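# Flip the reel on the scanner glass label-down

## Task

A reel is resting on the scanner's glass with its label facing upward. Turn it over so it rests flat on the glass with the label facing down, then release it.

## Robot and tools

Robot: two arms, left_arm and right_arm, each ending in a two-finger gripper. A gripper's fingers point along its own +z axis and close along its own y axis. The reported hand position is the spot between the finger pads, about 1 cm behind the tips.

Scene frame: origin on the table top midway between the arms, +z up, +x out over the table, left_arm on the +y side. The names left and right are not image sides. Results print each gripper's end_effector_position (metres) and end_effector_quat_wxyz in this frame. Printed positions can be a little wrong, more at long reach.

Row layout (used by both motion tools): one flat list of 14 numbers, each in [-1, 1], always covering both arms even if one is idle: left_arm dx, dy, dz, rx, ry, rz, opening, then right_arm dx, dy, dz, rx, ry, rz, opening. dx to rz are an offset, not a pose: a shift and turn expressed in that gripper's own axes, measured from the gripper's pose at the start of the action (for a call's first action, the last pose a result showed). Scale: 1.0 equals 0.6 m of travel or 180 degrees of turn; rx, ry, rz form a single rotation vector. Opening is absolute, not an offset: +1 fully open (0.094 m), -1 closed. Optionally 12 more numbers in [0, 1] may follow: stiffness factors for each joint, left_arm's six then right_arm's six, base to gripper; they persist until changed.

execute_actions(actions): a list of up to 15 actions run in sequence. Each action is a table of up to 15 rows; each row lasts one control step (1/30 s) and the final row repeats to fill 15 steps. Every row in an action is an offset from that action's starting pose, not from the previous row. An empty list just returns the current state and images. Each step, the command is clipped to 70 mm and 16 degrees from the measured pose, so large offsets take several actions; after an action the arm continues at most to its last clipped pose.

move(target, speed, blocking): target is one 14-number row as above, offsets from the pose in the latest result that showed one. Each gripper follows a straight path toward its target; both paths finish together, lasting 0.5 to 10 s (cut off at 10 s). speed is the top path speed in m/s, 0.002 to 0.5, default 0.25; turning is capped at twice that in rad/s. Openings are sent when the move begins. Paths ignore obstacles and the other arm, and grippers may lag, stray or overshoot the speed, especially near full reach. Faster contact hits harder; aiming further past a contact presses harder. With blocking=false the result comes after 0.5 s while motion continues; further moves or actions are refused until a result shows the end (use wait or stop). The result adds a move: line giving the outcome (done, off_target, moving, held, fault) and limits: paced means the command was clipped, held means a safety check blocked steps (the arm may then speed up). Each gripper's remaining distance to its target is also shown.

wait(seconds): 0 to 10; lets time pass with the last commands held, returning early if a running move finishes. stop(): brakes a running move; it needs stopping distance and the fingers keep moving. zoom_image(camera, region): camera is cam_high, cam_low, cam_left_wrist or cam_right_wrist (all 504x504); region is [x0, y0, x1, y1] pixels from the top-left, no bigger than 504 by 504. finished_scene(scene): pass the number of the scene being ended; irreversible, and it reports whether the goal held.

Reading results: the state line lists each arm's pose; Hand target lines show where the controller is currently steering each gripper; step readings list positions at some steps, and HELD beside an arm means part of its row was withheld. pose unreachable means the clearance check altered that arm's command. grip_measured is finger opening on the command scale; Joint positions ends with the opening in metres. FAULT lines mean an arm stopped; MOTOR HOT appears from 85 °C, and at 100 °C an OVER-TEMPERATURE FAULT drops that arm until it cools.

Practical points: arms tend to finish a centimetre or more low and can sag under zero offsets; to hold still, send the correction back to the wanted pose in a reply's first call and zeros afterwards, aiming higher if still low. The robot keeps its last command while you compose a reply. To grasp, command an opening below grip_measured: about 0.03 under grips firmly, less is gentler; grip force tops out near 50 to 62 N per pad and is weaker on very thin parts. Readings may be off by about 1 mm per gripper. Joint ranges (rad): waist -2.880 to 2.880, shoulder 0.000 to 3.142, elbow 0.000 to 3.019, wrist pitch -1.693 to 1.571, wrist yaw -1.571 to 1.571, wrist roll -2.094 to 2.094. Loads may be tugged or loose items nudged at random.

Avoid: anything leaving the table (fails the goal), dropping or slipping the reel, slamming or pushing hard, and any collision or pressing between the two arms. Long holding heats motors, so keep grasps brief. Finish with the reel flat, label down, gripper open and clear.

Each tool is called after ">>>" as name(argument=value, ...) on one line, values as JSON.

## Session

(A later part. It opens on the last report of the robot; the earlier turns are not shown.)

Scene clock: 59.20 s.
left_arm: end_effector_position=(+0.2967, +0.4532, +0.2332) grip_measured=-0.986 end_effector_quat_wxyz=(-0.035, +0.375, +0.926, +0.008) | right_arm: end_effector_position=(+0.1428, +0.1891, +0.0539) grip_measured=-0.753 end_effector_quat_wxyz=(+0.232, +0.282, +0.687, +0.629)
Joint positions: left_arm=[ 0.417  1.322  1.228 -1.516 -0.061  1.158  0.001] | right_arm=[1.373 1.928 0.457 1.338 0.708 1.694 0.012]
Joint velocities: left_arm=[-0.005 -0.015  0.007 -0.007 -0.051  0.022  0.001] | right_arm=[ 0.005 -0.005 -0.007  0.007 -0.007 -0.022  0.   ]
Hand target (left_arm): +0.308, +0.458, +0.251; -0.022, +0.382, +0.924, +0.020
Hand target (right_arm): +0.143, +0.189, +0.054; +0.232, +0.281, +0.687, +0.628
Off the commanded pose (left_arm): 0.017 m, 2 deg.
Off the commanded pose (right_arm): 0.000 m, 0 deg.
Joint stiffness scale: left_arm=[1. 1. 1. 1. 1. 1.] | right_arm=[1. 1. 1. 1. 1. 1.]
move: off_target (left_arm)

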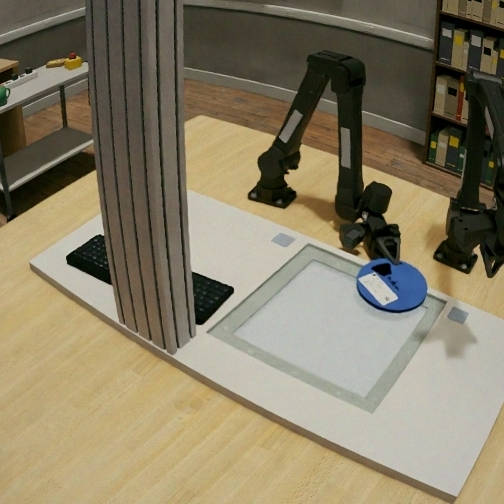

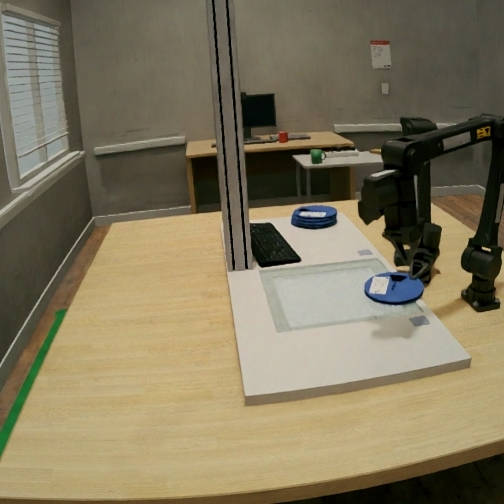

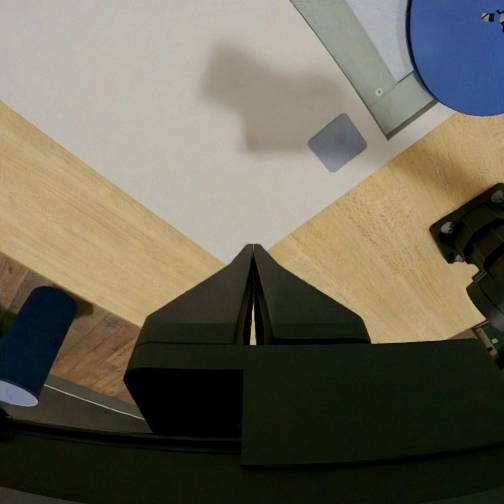

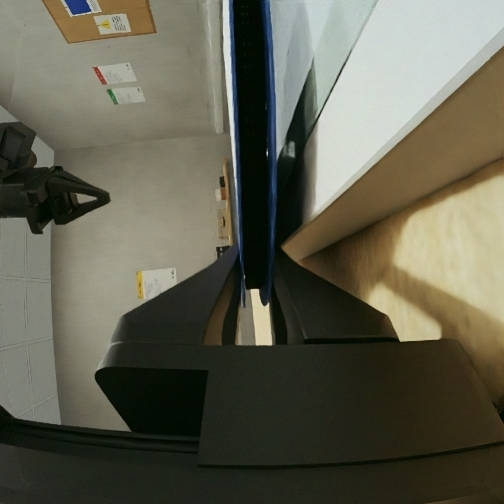

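>>> move(target=[0,0,0,0,0,0,-1,0,0.3,0,0,0,0,-0.8], speed=0.08)

>>> move(target=[0,0,0,0,0,0,-1,-0.44,0.04,0.11,0,0,0,-0.8], speed=0.1)

>>> move(target=[0,0,0,0,0,0,-1,0,0,0,0,0,-0.5,-0.8], speed=0.2)

>>> move(target=[0,0,0,0,0,0,-1,0,0,0,0,0,-0.5,-0.8], speed=0.2)

Scene clock: 63.47 s.
left_arm: end_effector_position=(+0.2967, +0.4532, +0.2332) grip_measured=-0.986 end_effector_quat_wxyz=(-0.035, +0.376, +0.926, +0.008) | right_arm: end_effector_position=(+0.1573, +0.1855, +0.2010) grip_measured=-0.766 end_effector_quat_wxyz=(+0.238, +0.278, +0.706, +0.606)
Joint positions: left_arm=[ 0.417  1.322  1.228 -1.516 -0.061  1.16   0.001] | right_arm=[1.329 1.304 0.51  0.599 0.666 1.694 0.011]
Joint velocities: left_arm=[-0.005 -0.015 -0.007 -0.017  0.007 -0.022 -0.   ] | right_arm=[-0.005 -0.005  0.007  0.007  0.007  0.007  0.001]
Hand target (left_arm): +0.297, +0.453, +0.233; -0.035, +0.375, +0.926, +0.008
Hand target (right_arm): +0.159, +0.199, +0.232; +0.233, +0.281, +0.686, +0.629
Off the commanded pose (left_arm): 0.000 m, 0 deg.
Off the commanded pose (right_arm): 0.034 m, 3 deg.
Joint stiffness scale: left_arm=[1. 1. 1. 1. 1. 1.] | right_arm=[1. 1. 1. 1. 1. 1.]
move: off_target (right_arm)

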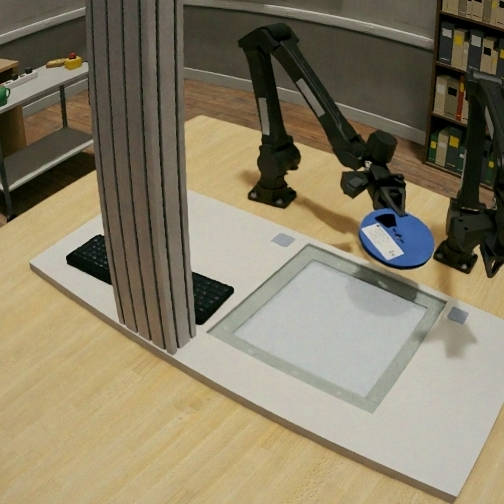

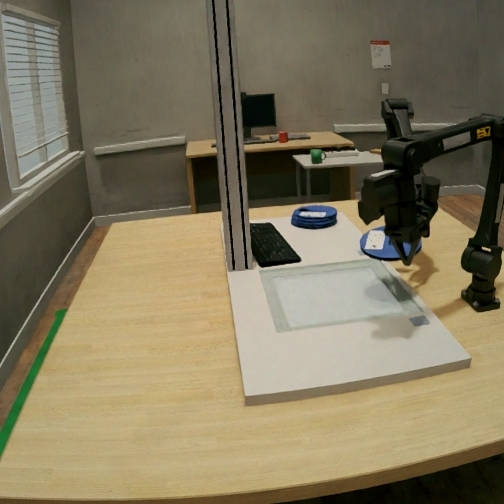

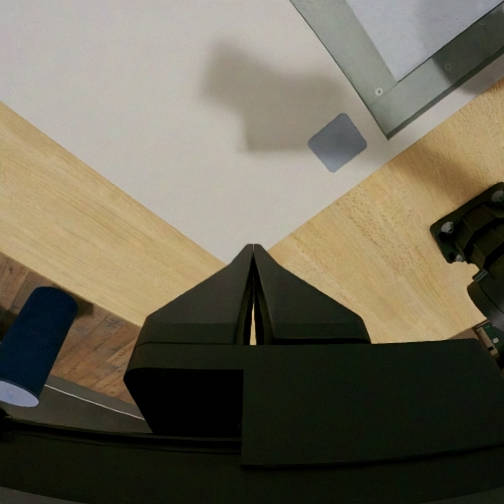

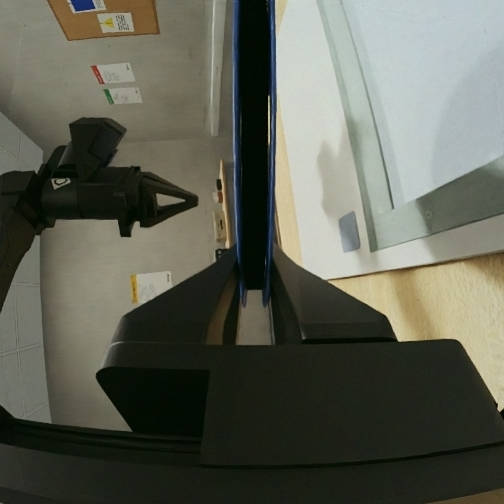

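Scene clock: 66.57 s.
left_arm: end_effector_position=(+0.2967, +0.4532, +0.2332) grip_measured=-0.986 end_effector_quat_wxyz=(-0.035, +0.376, +0.926, +0.008) | right_arm: end_effector_position=(+0.3799, +0.0480, +0.1888) grip_measured=-0.766 end_effector_quat_wxyz=(+0.227, +0.289, +0.721, +0.587)
Joint positions: left_arm=[ 0.417  1.322  1.228 -1.516 -0.061  1.16   0.001] | right_arm=[ 0.489  1.265  0.473  0.58  -0.161  1.548  0.011]
Joint velocities: left_arm=[-0.015  0.005  0.012 -0.017 -0.037 -0.037 -0.001] | right_arm=[-0.015  0.005 -0.022 -0.012 -0.066  0.007 -0.   ]
Hand target (left_arm): +0.297, +0.453, +0.233; -0.035, +0.376, +0.926, +0.008
Hand target (right_arm): +0.395, +0.056, +0.219; +0.246, +0.272, +0.707, +0.605
Off the commanded pose (left_arm): 0.000 m, 0 deg.
Off the commanded pose (right_arm): 0.032 m, 3 deg.
Joint stiffness scale: left_arm=[1. 1. 1. 1. 1. 1.] | right_arm=[1. 1. 1. 1. 1. 1.]
move: off_target (right_arm)

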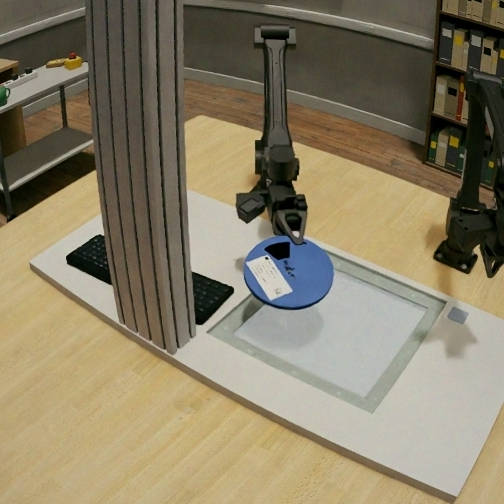

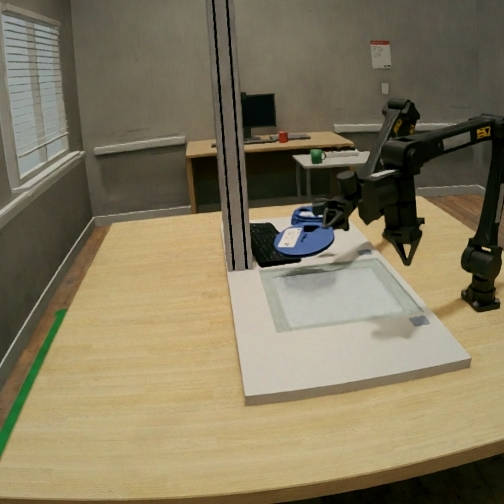

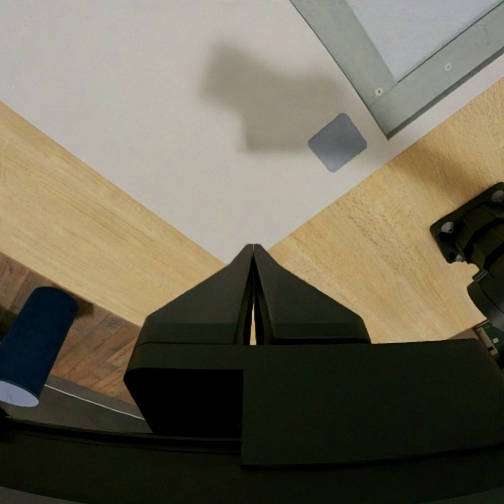

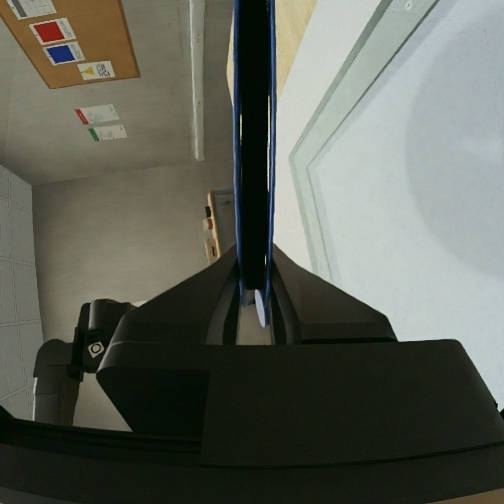

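Scene clock: 71.03 s.
left_arm: end_effector_position=(+0.2967, +0.4532, +0.2332) grip_measured=-0.986 end_effector_quat_wxyz=(-0.035, +0.376, +0.926, +0.008) | right_arm: end_effector_position=(+0.3775, +0.0462, +0.1820) grip_measured=-0.766 end_effector_quat_wxyz=(+0.567, -0.300, +0.722, +0.258)
Joint positions: left_arm=[ 0.417  1.322  1.228 -1.516 -0.061  1.16   0.001] | right_arm=[ 0.489  1.268  0.464  0.576 -0.161 -0.004  0.011]
Joint velocities: left_arm=[-0.015  0.005  0.012 -0.012  0.051  0.051  0.001] | right_arm=[-0.005 -0.005  0.007  0.012 -0.066 -0.037  0.   ]
Hand target (left_arm): +0.297, +0.453, +0.233; -0.035, +0.376, +0.926, +0.008
Hand target (right_arm): +0.380, +0.048, +0.189; +0.576, -0.306, +0.714, +0.254
Off the commanded pose (left_arm): 0.000 m, 0 deg.
Off the commanded pose (right_arm): 0.007 m, 2 deg.
Joint stiffness scale: left_arm=[1. 1. 1. 1. 1. 1.] | right_arm=[1. 1. 1. 1. 1. 1.]
move: done

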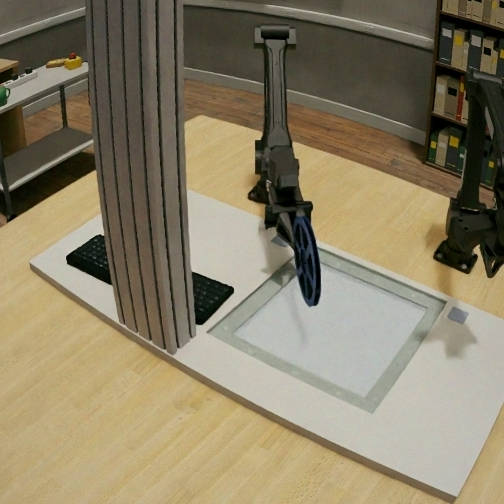

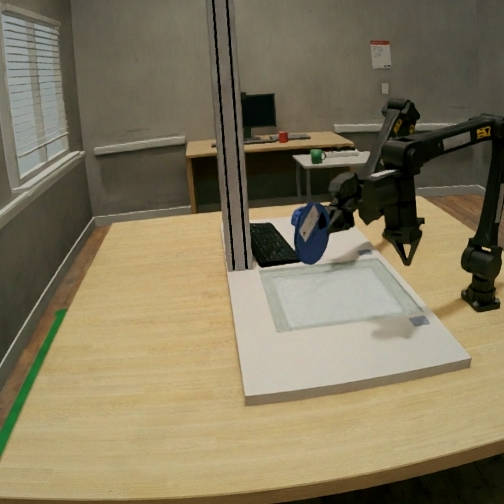

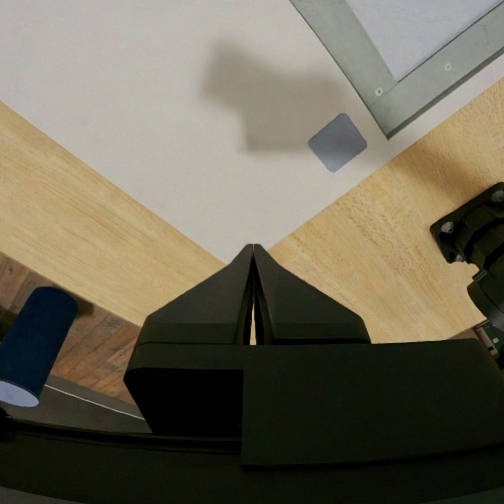

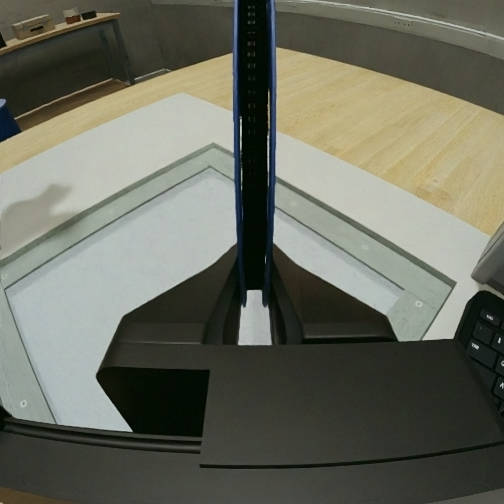

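Scene clock: 75.50 s.
left_arm: end_effector_position=(+0.2967, +0.4532, +0.2332) grip_measured=-0.986 end_effector_quat_wxyz=(-0.035, +0.376, +0.926, +0.008) | right_arm: end_effector_position=(+0.3751, +0.0443, +0.1756) grip_measured=-0.765 end_effector_quat_wxyz=(-0.580, +0.725, -0.306, +0.211)
Joint positions: left_arm=[ 0.417  1.322  1.228 -1.516 -0.061  1.16   0.001] | right_arm=[ 0.489  1.27   0.456  0.572 -0.161 -1.56   0.011]
Joint velocities: left_arm=[-0.005 -0.005  0.007  0.002 -0.007 -0.037  0.001] | right_arm=[-0.015 -0.015 -0.007  0.012 -0.051 -0.066 -0.001]
Hand target (left_arm): +0.297, +0.453, +0.233; -0.035, +0.376, +0.926, +0.008
Hand target (right_arm): +0.377, +0.046, +0.182; -0.584, +0.723, -0.298, +0.218
Off the commanded pose (left_arm): 0.000 m, 0 deg.
Off the commanded pose (right_arm): 0.007 m, 1 deg.
Joint stiffness scale: left_arm=[1. 1. 1. 1. 1. 1.] | right_arm=[1. 1. 1. 1. 1. 1.]
move: done

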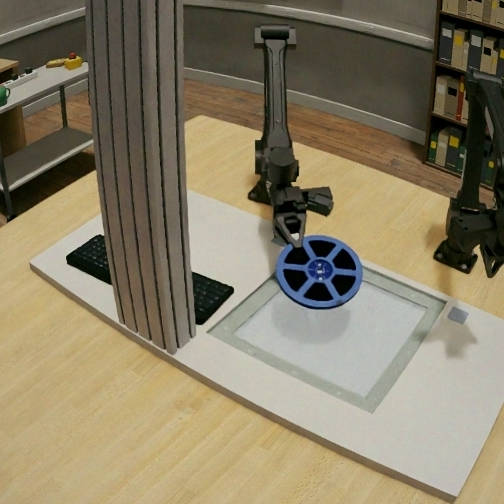

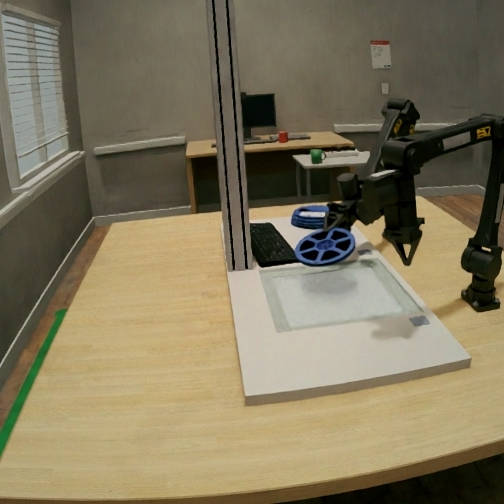

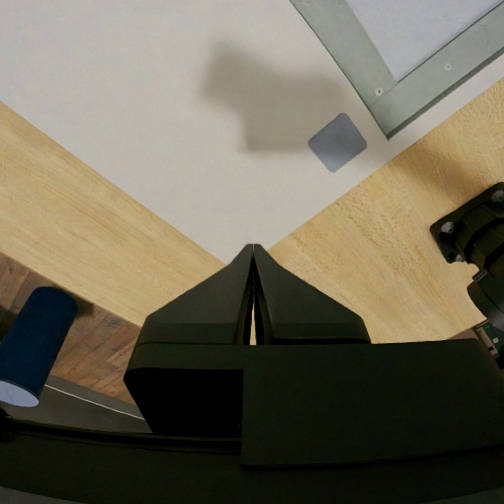

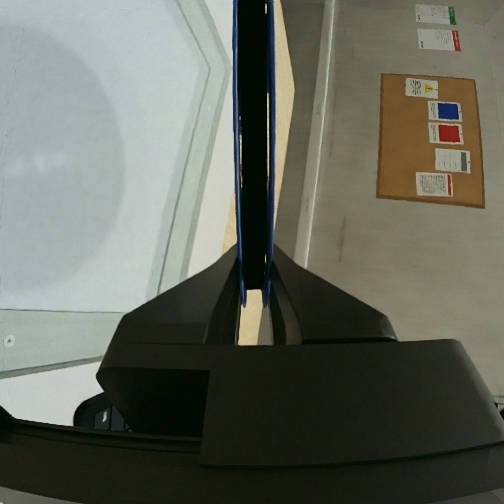

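>>> move(target=[0,0,0,0,0,0,-1,0,0.15,0.04,0,0,0,-0.8], speed=0.05)

>>> move(target=[0,0,0,0,0,0,-1,0,0.02,0,0,0,0,-0.5], speed=0.03)

>>> move(target=[0,0,0,0,0,0,-1,0,0,-0.1,0,0,0,-0.5], speed=0.04)

Scene clock: 78.57 s.
left_arm: end_effector_position=(+0.2967, +0.4532, +0.2332) grip_measured=-0.986 end_effector_quat_wxyz=(-0.035, +0.376, +0.926, +0.008) | right_arm: end_effector_position=(+0.3758, +0.0439, +0.0854) grip_measured=-0.767 end_effector_quat_wxyz=(-0.579, +0.724, -0.307, +0.215)
Joint positions: left_arm=[ 0.417  1.322  1.228 -1.516 -0.061  1.16   0.001] | right_arm=[ 0.49   1.627  0.392  0.993 -0.153 -1.563  0.011]
Joint velocities: left_arm=[-0.005 -0.005 -0.007  0.002 -0.022 -0.051  0.   ] | right_arm=[-0.015 -0.005 -0.002 -0.002  0.007  0.037 -0.   ]
Hand target (left_arm): +0.297, +0.453, +0.233; -0.035, +0.376, +0.926, +0.008
Hand target (right_arm): +0.372, +0.048, +0.083; -0.580, +0.725, -0.306, +0.211
Off the commanded pose (left_arm): 0.000 m, 0 deg.
Off the commanded pose (right_arm): 0.006 m, 0 deg.
Joint stiffness scale: left_arm=[1. 1. 1. 1. 1. 1.] | right_arm=[1. 1. 1. 1. 1. 1.]
move: done

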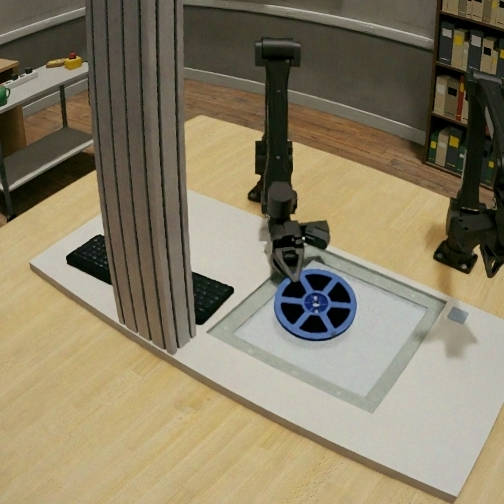

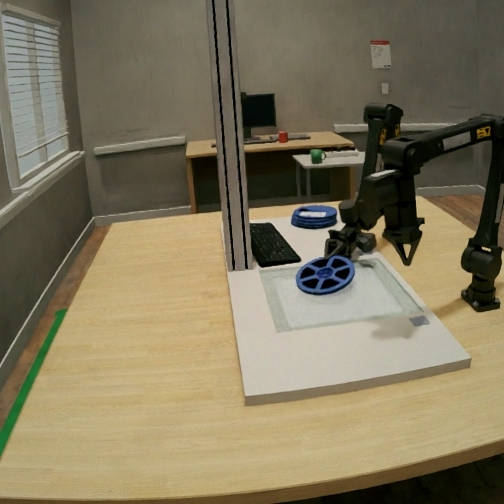

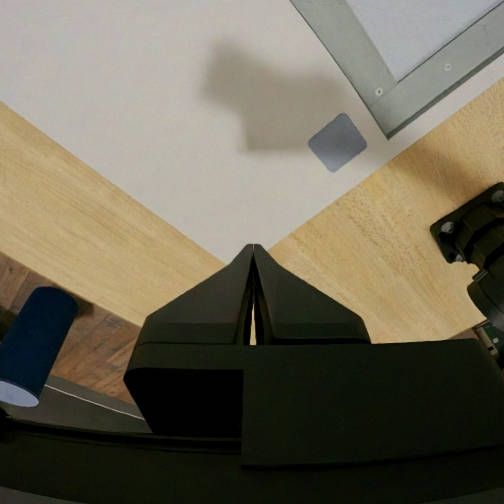

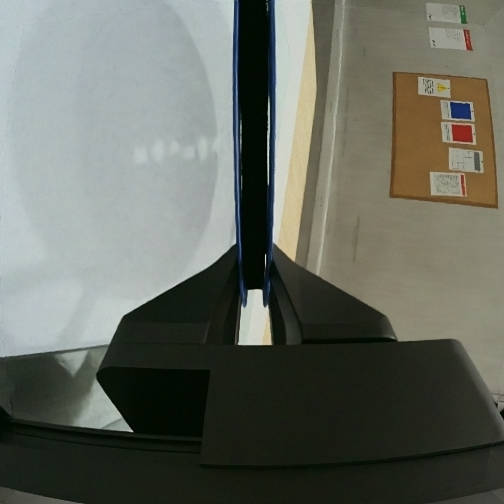

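Scene clock: 79.30 s.
left_arm: end_effector_position=(+0.2967, +0.4532, +0.2332) grip_measured=-0.986 end_effector_quat_wxyz=(-0.035, +0.376, +0.926, +0.008) | right_arm: end_effector_position=(+0.3726, +0.0414, +0.0694) grip_measured=-0.502 end_effector_quat_wxyz=(-0.572, +0.729, -0.310, +0.211)
Joint positions: left_arm=[ 0.417  1.322  1.228 -1.516 -0.061  1.16   0.001] | right_arm=[ 0.49   1.675  0.383  1.029 -0.153 -1.563  0.023]
Joint velocities: left_arm=[-0.005 -0.015 -0.002 -0.017  0.037 -0.037 -0.001] | right_arm=[-0.015 -0.005  0.012  0.017  0.007 -0.022  0.   ]
Hand target (left_arm): +0.297, +0.453, +0.233; -0.035, +0.376, +0.926, +0.008
Hand target (right_arm): +0.373, +0.042, +0.074; -0.579, +0.724, -0.307, +0.215
Off the commanded pose (left_arm): 0.000 m, 0 deg.
Off the commanded pose (right_arm): 0.004 m, 1 deg.
Joint stiffness scale: left_arm=[1. 1. 1. 1. 1. 1.] | right_arm=[1. 1. 1. 1. 1. 1.]
move: done

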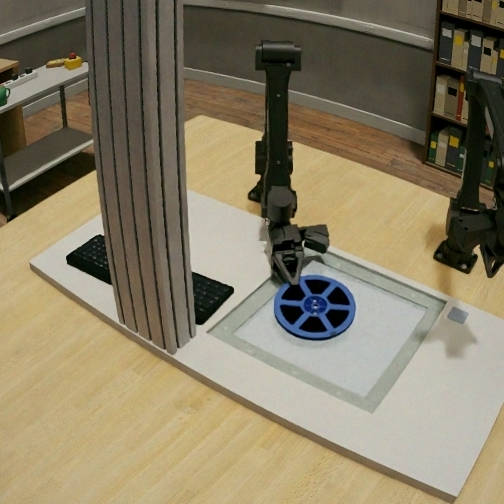

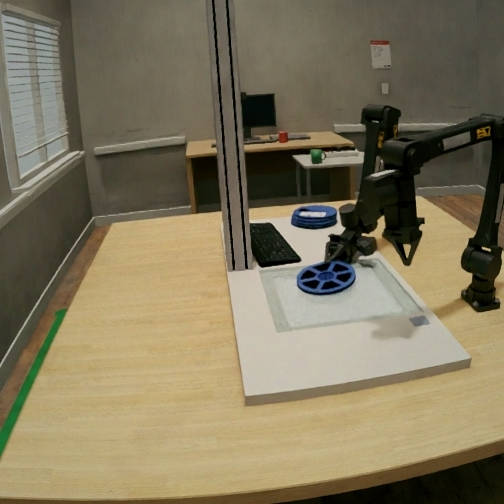

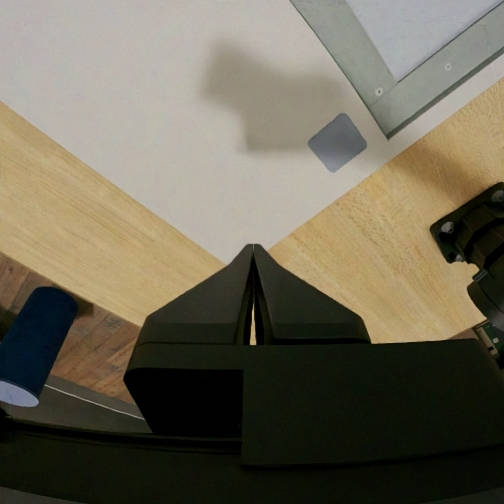

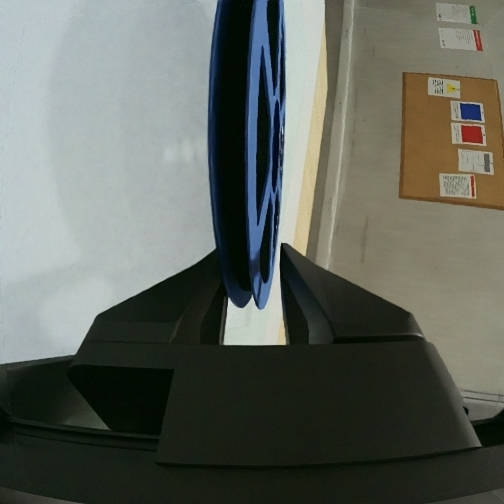

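Scene clock: 81.10 s.
left_arm: end_effector_position=(+0.2967, +0.4532, +0.2332) grip_measured=-0.986 end_effector_quat_wxyz=(-0.035, +0.376, +0.926, +0.008) | right_arm: end_effector_position=(+0.3305, +0.0027, +0.0819) grip_measured=-0.502 end_effector_quat_wxyz=(-0.571, +0.731, -0.312, +0.205)
Joint positions: left_arm=[ 0.417  1.322  1.228 -1.516 -0.061  1.16   0.001] | right_arm=[ 0.466  1.51   0.234  1.005 -0.184 -1.563  0.023]
Joint velocities: left_arm=[-0.005  0.005  0.017 -0.007 -0.007  0.007  0.001] | right_arm=[-0.005 -0.015  0.002  0.002  0.007  0.022 -0.001]
Hand target (left_arm): +0.297, +0.453, +0.233; -0.035, +0.376, +0.926, +0.008
Hand target (right_arm): +0.333, -0.001, +0.085; -0.572, +0.729, -0.310, +0.211
Off the commanded pose (left_arm): 0.000 m, 0 deg.
Off the commanded pose (right_arm): 0.005 m, 1 deg.
Joint stiffness scale: left_arm=[1. 1. 1. 1. 1. 1.] | right_arm=[1. 1. 1. 1. 1. 1.]
move: done

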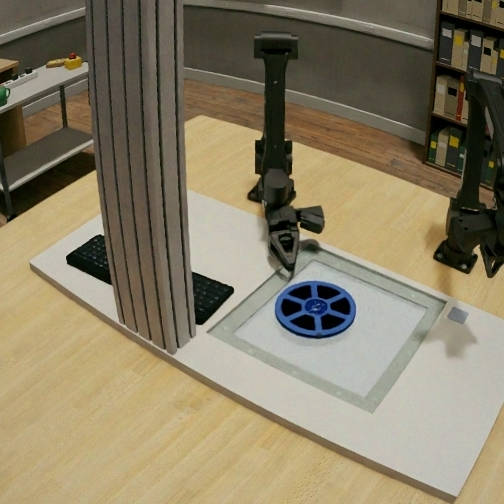

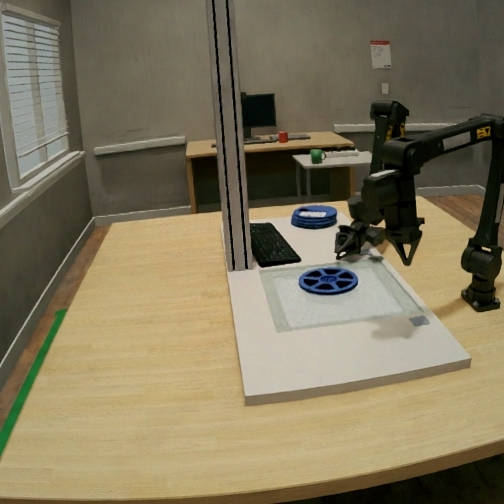

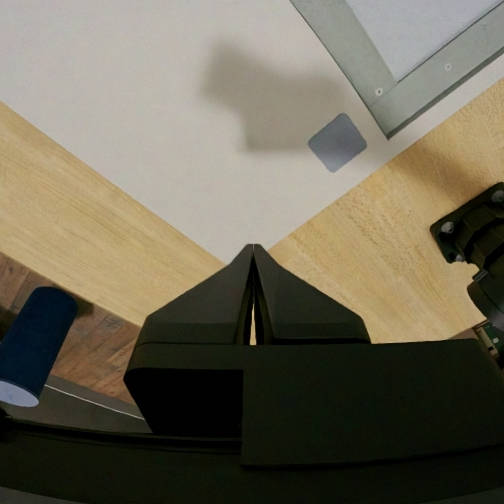

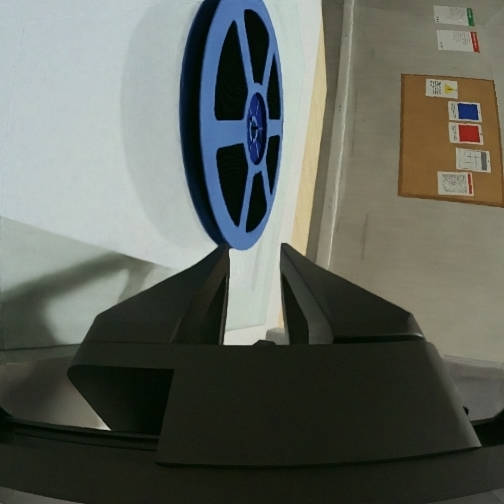

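>>> finished_scene(scene=1)

The scene is finished: the task was done.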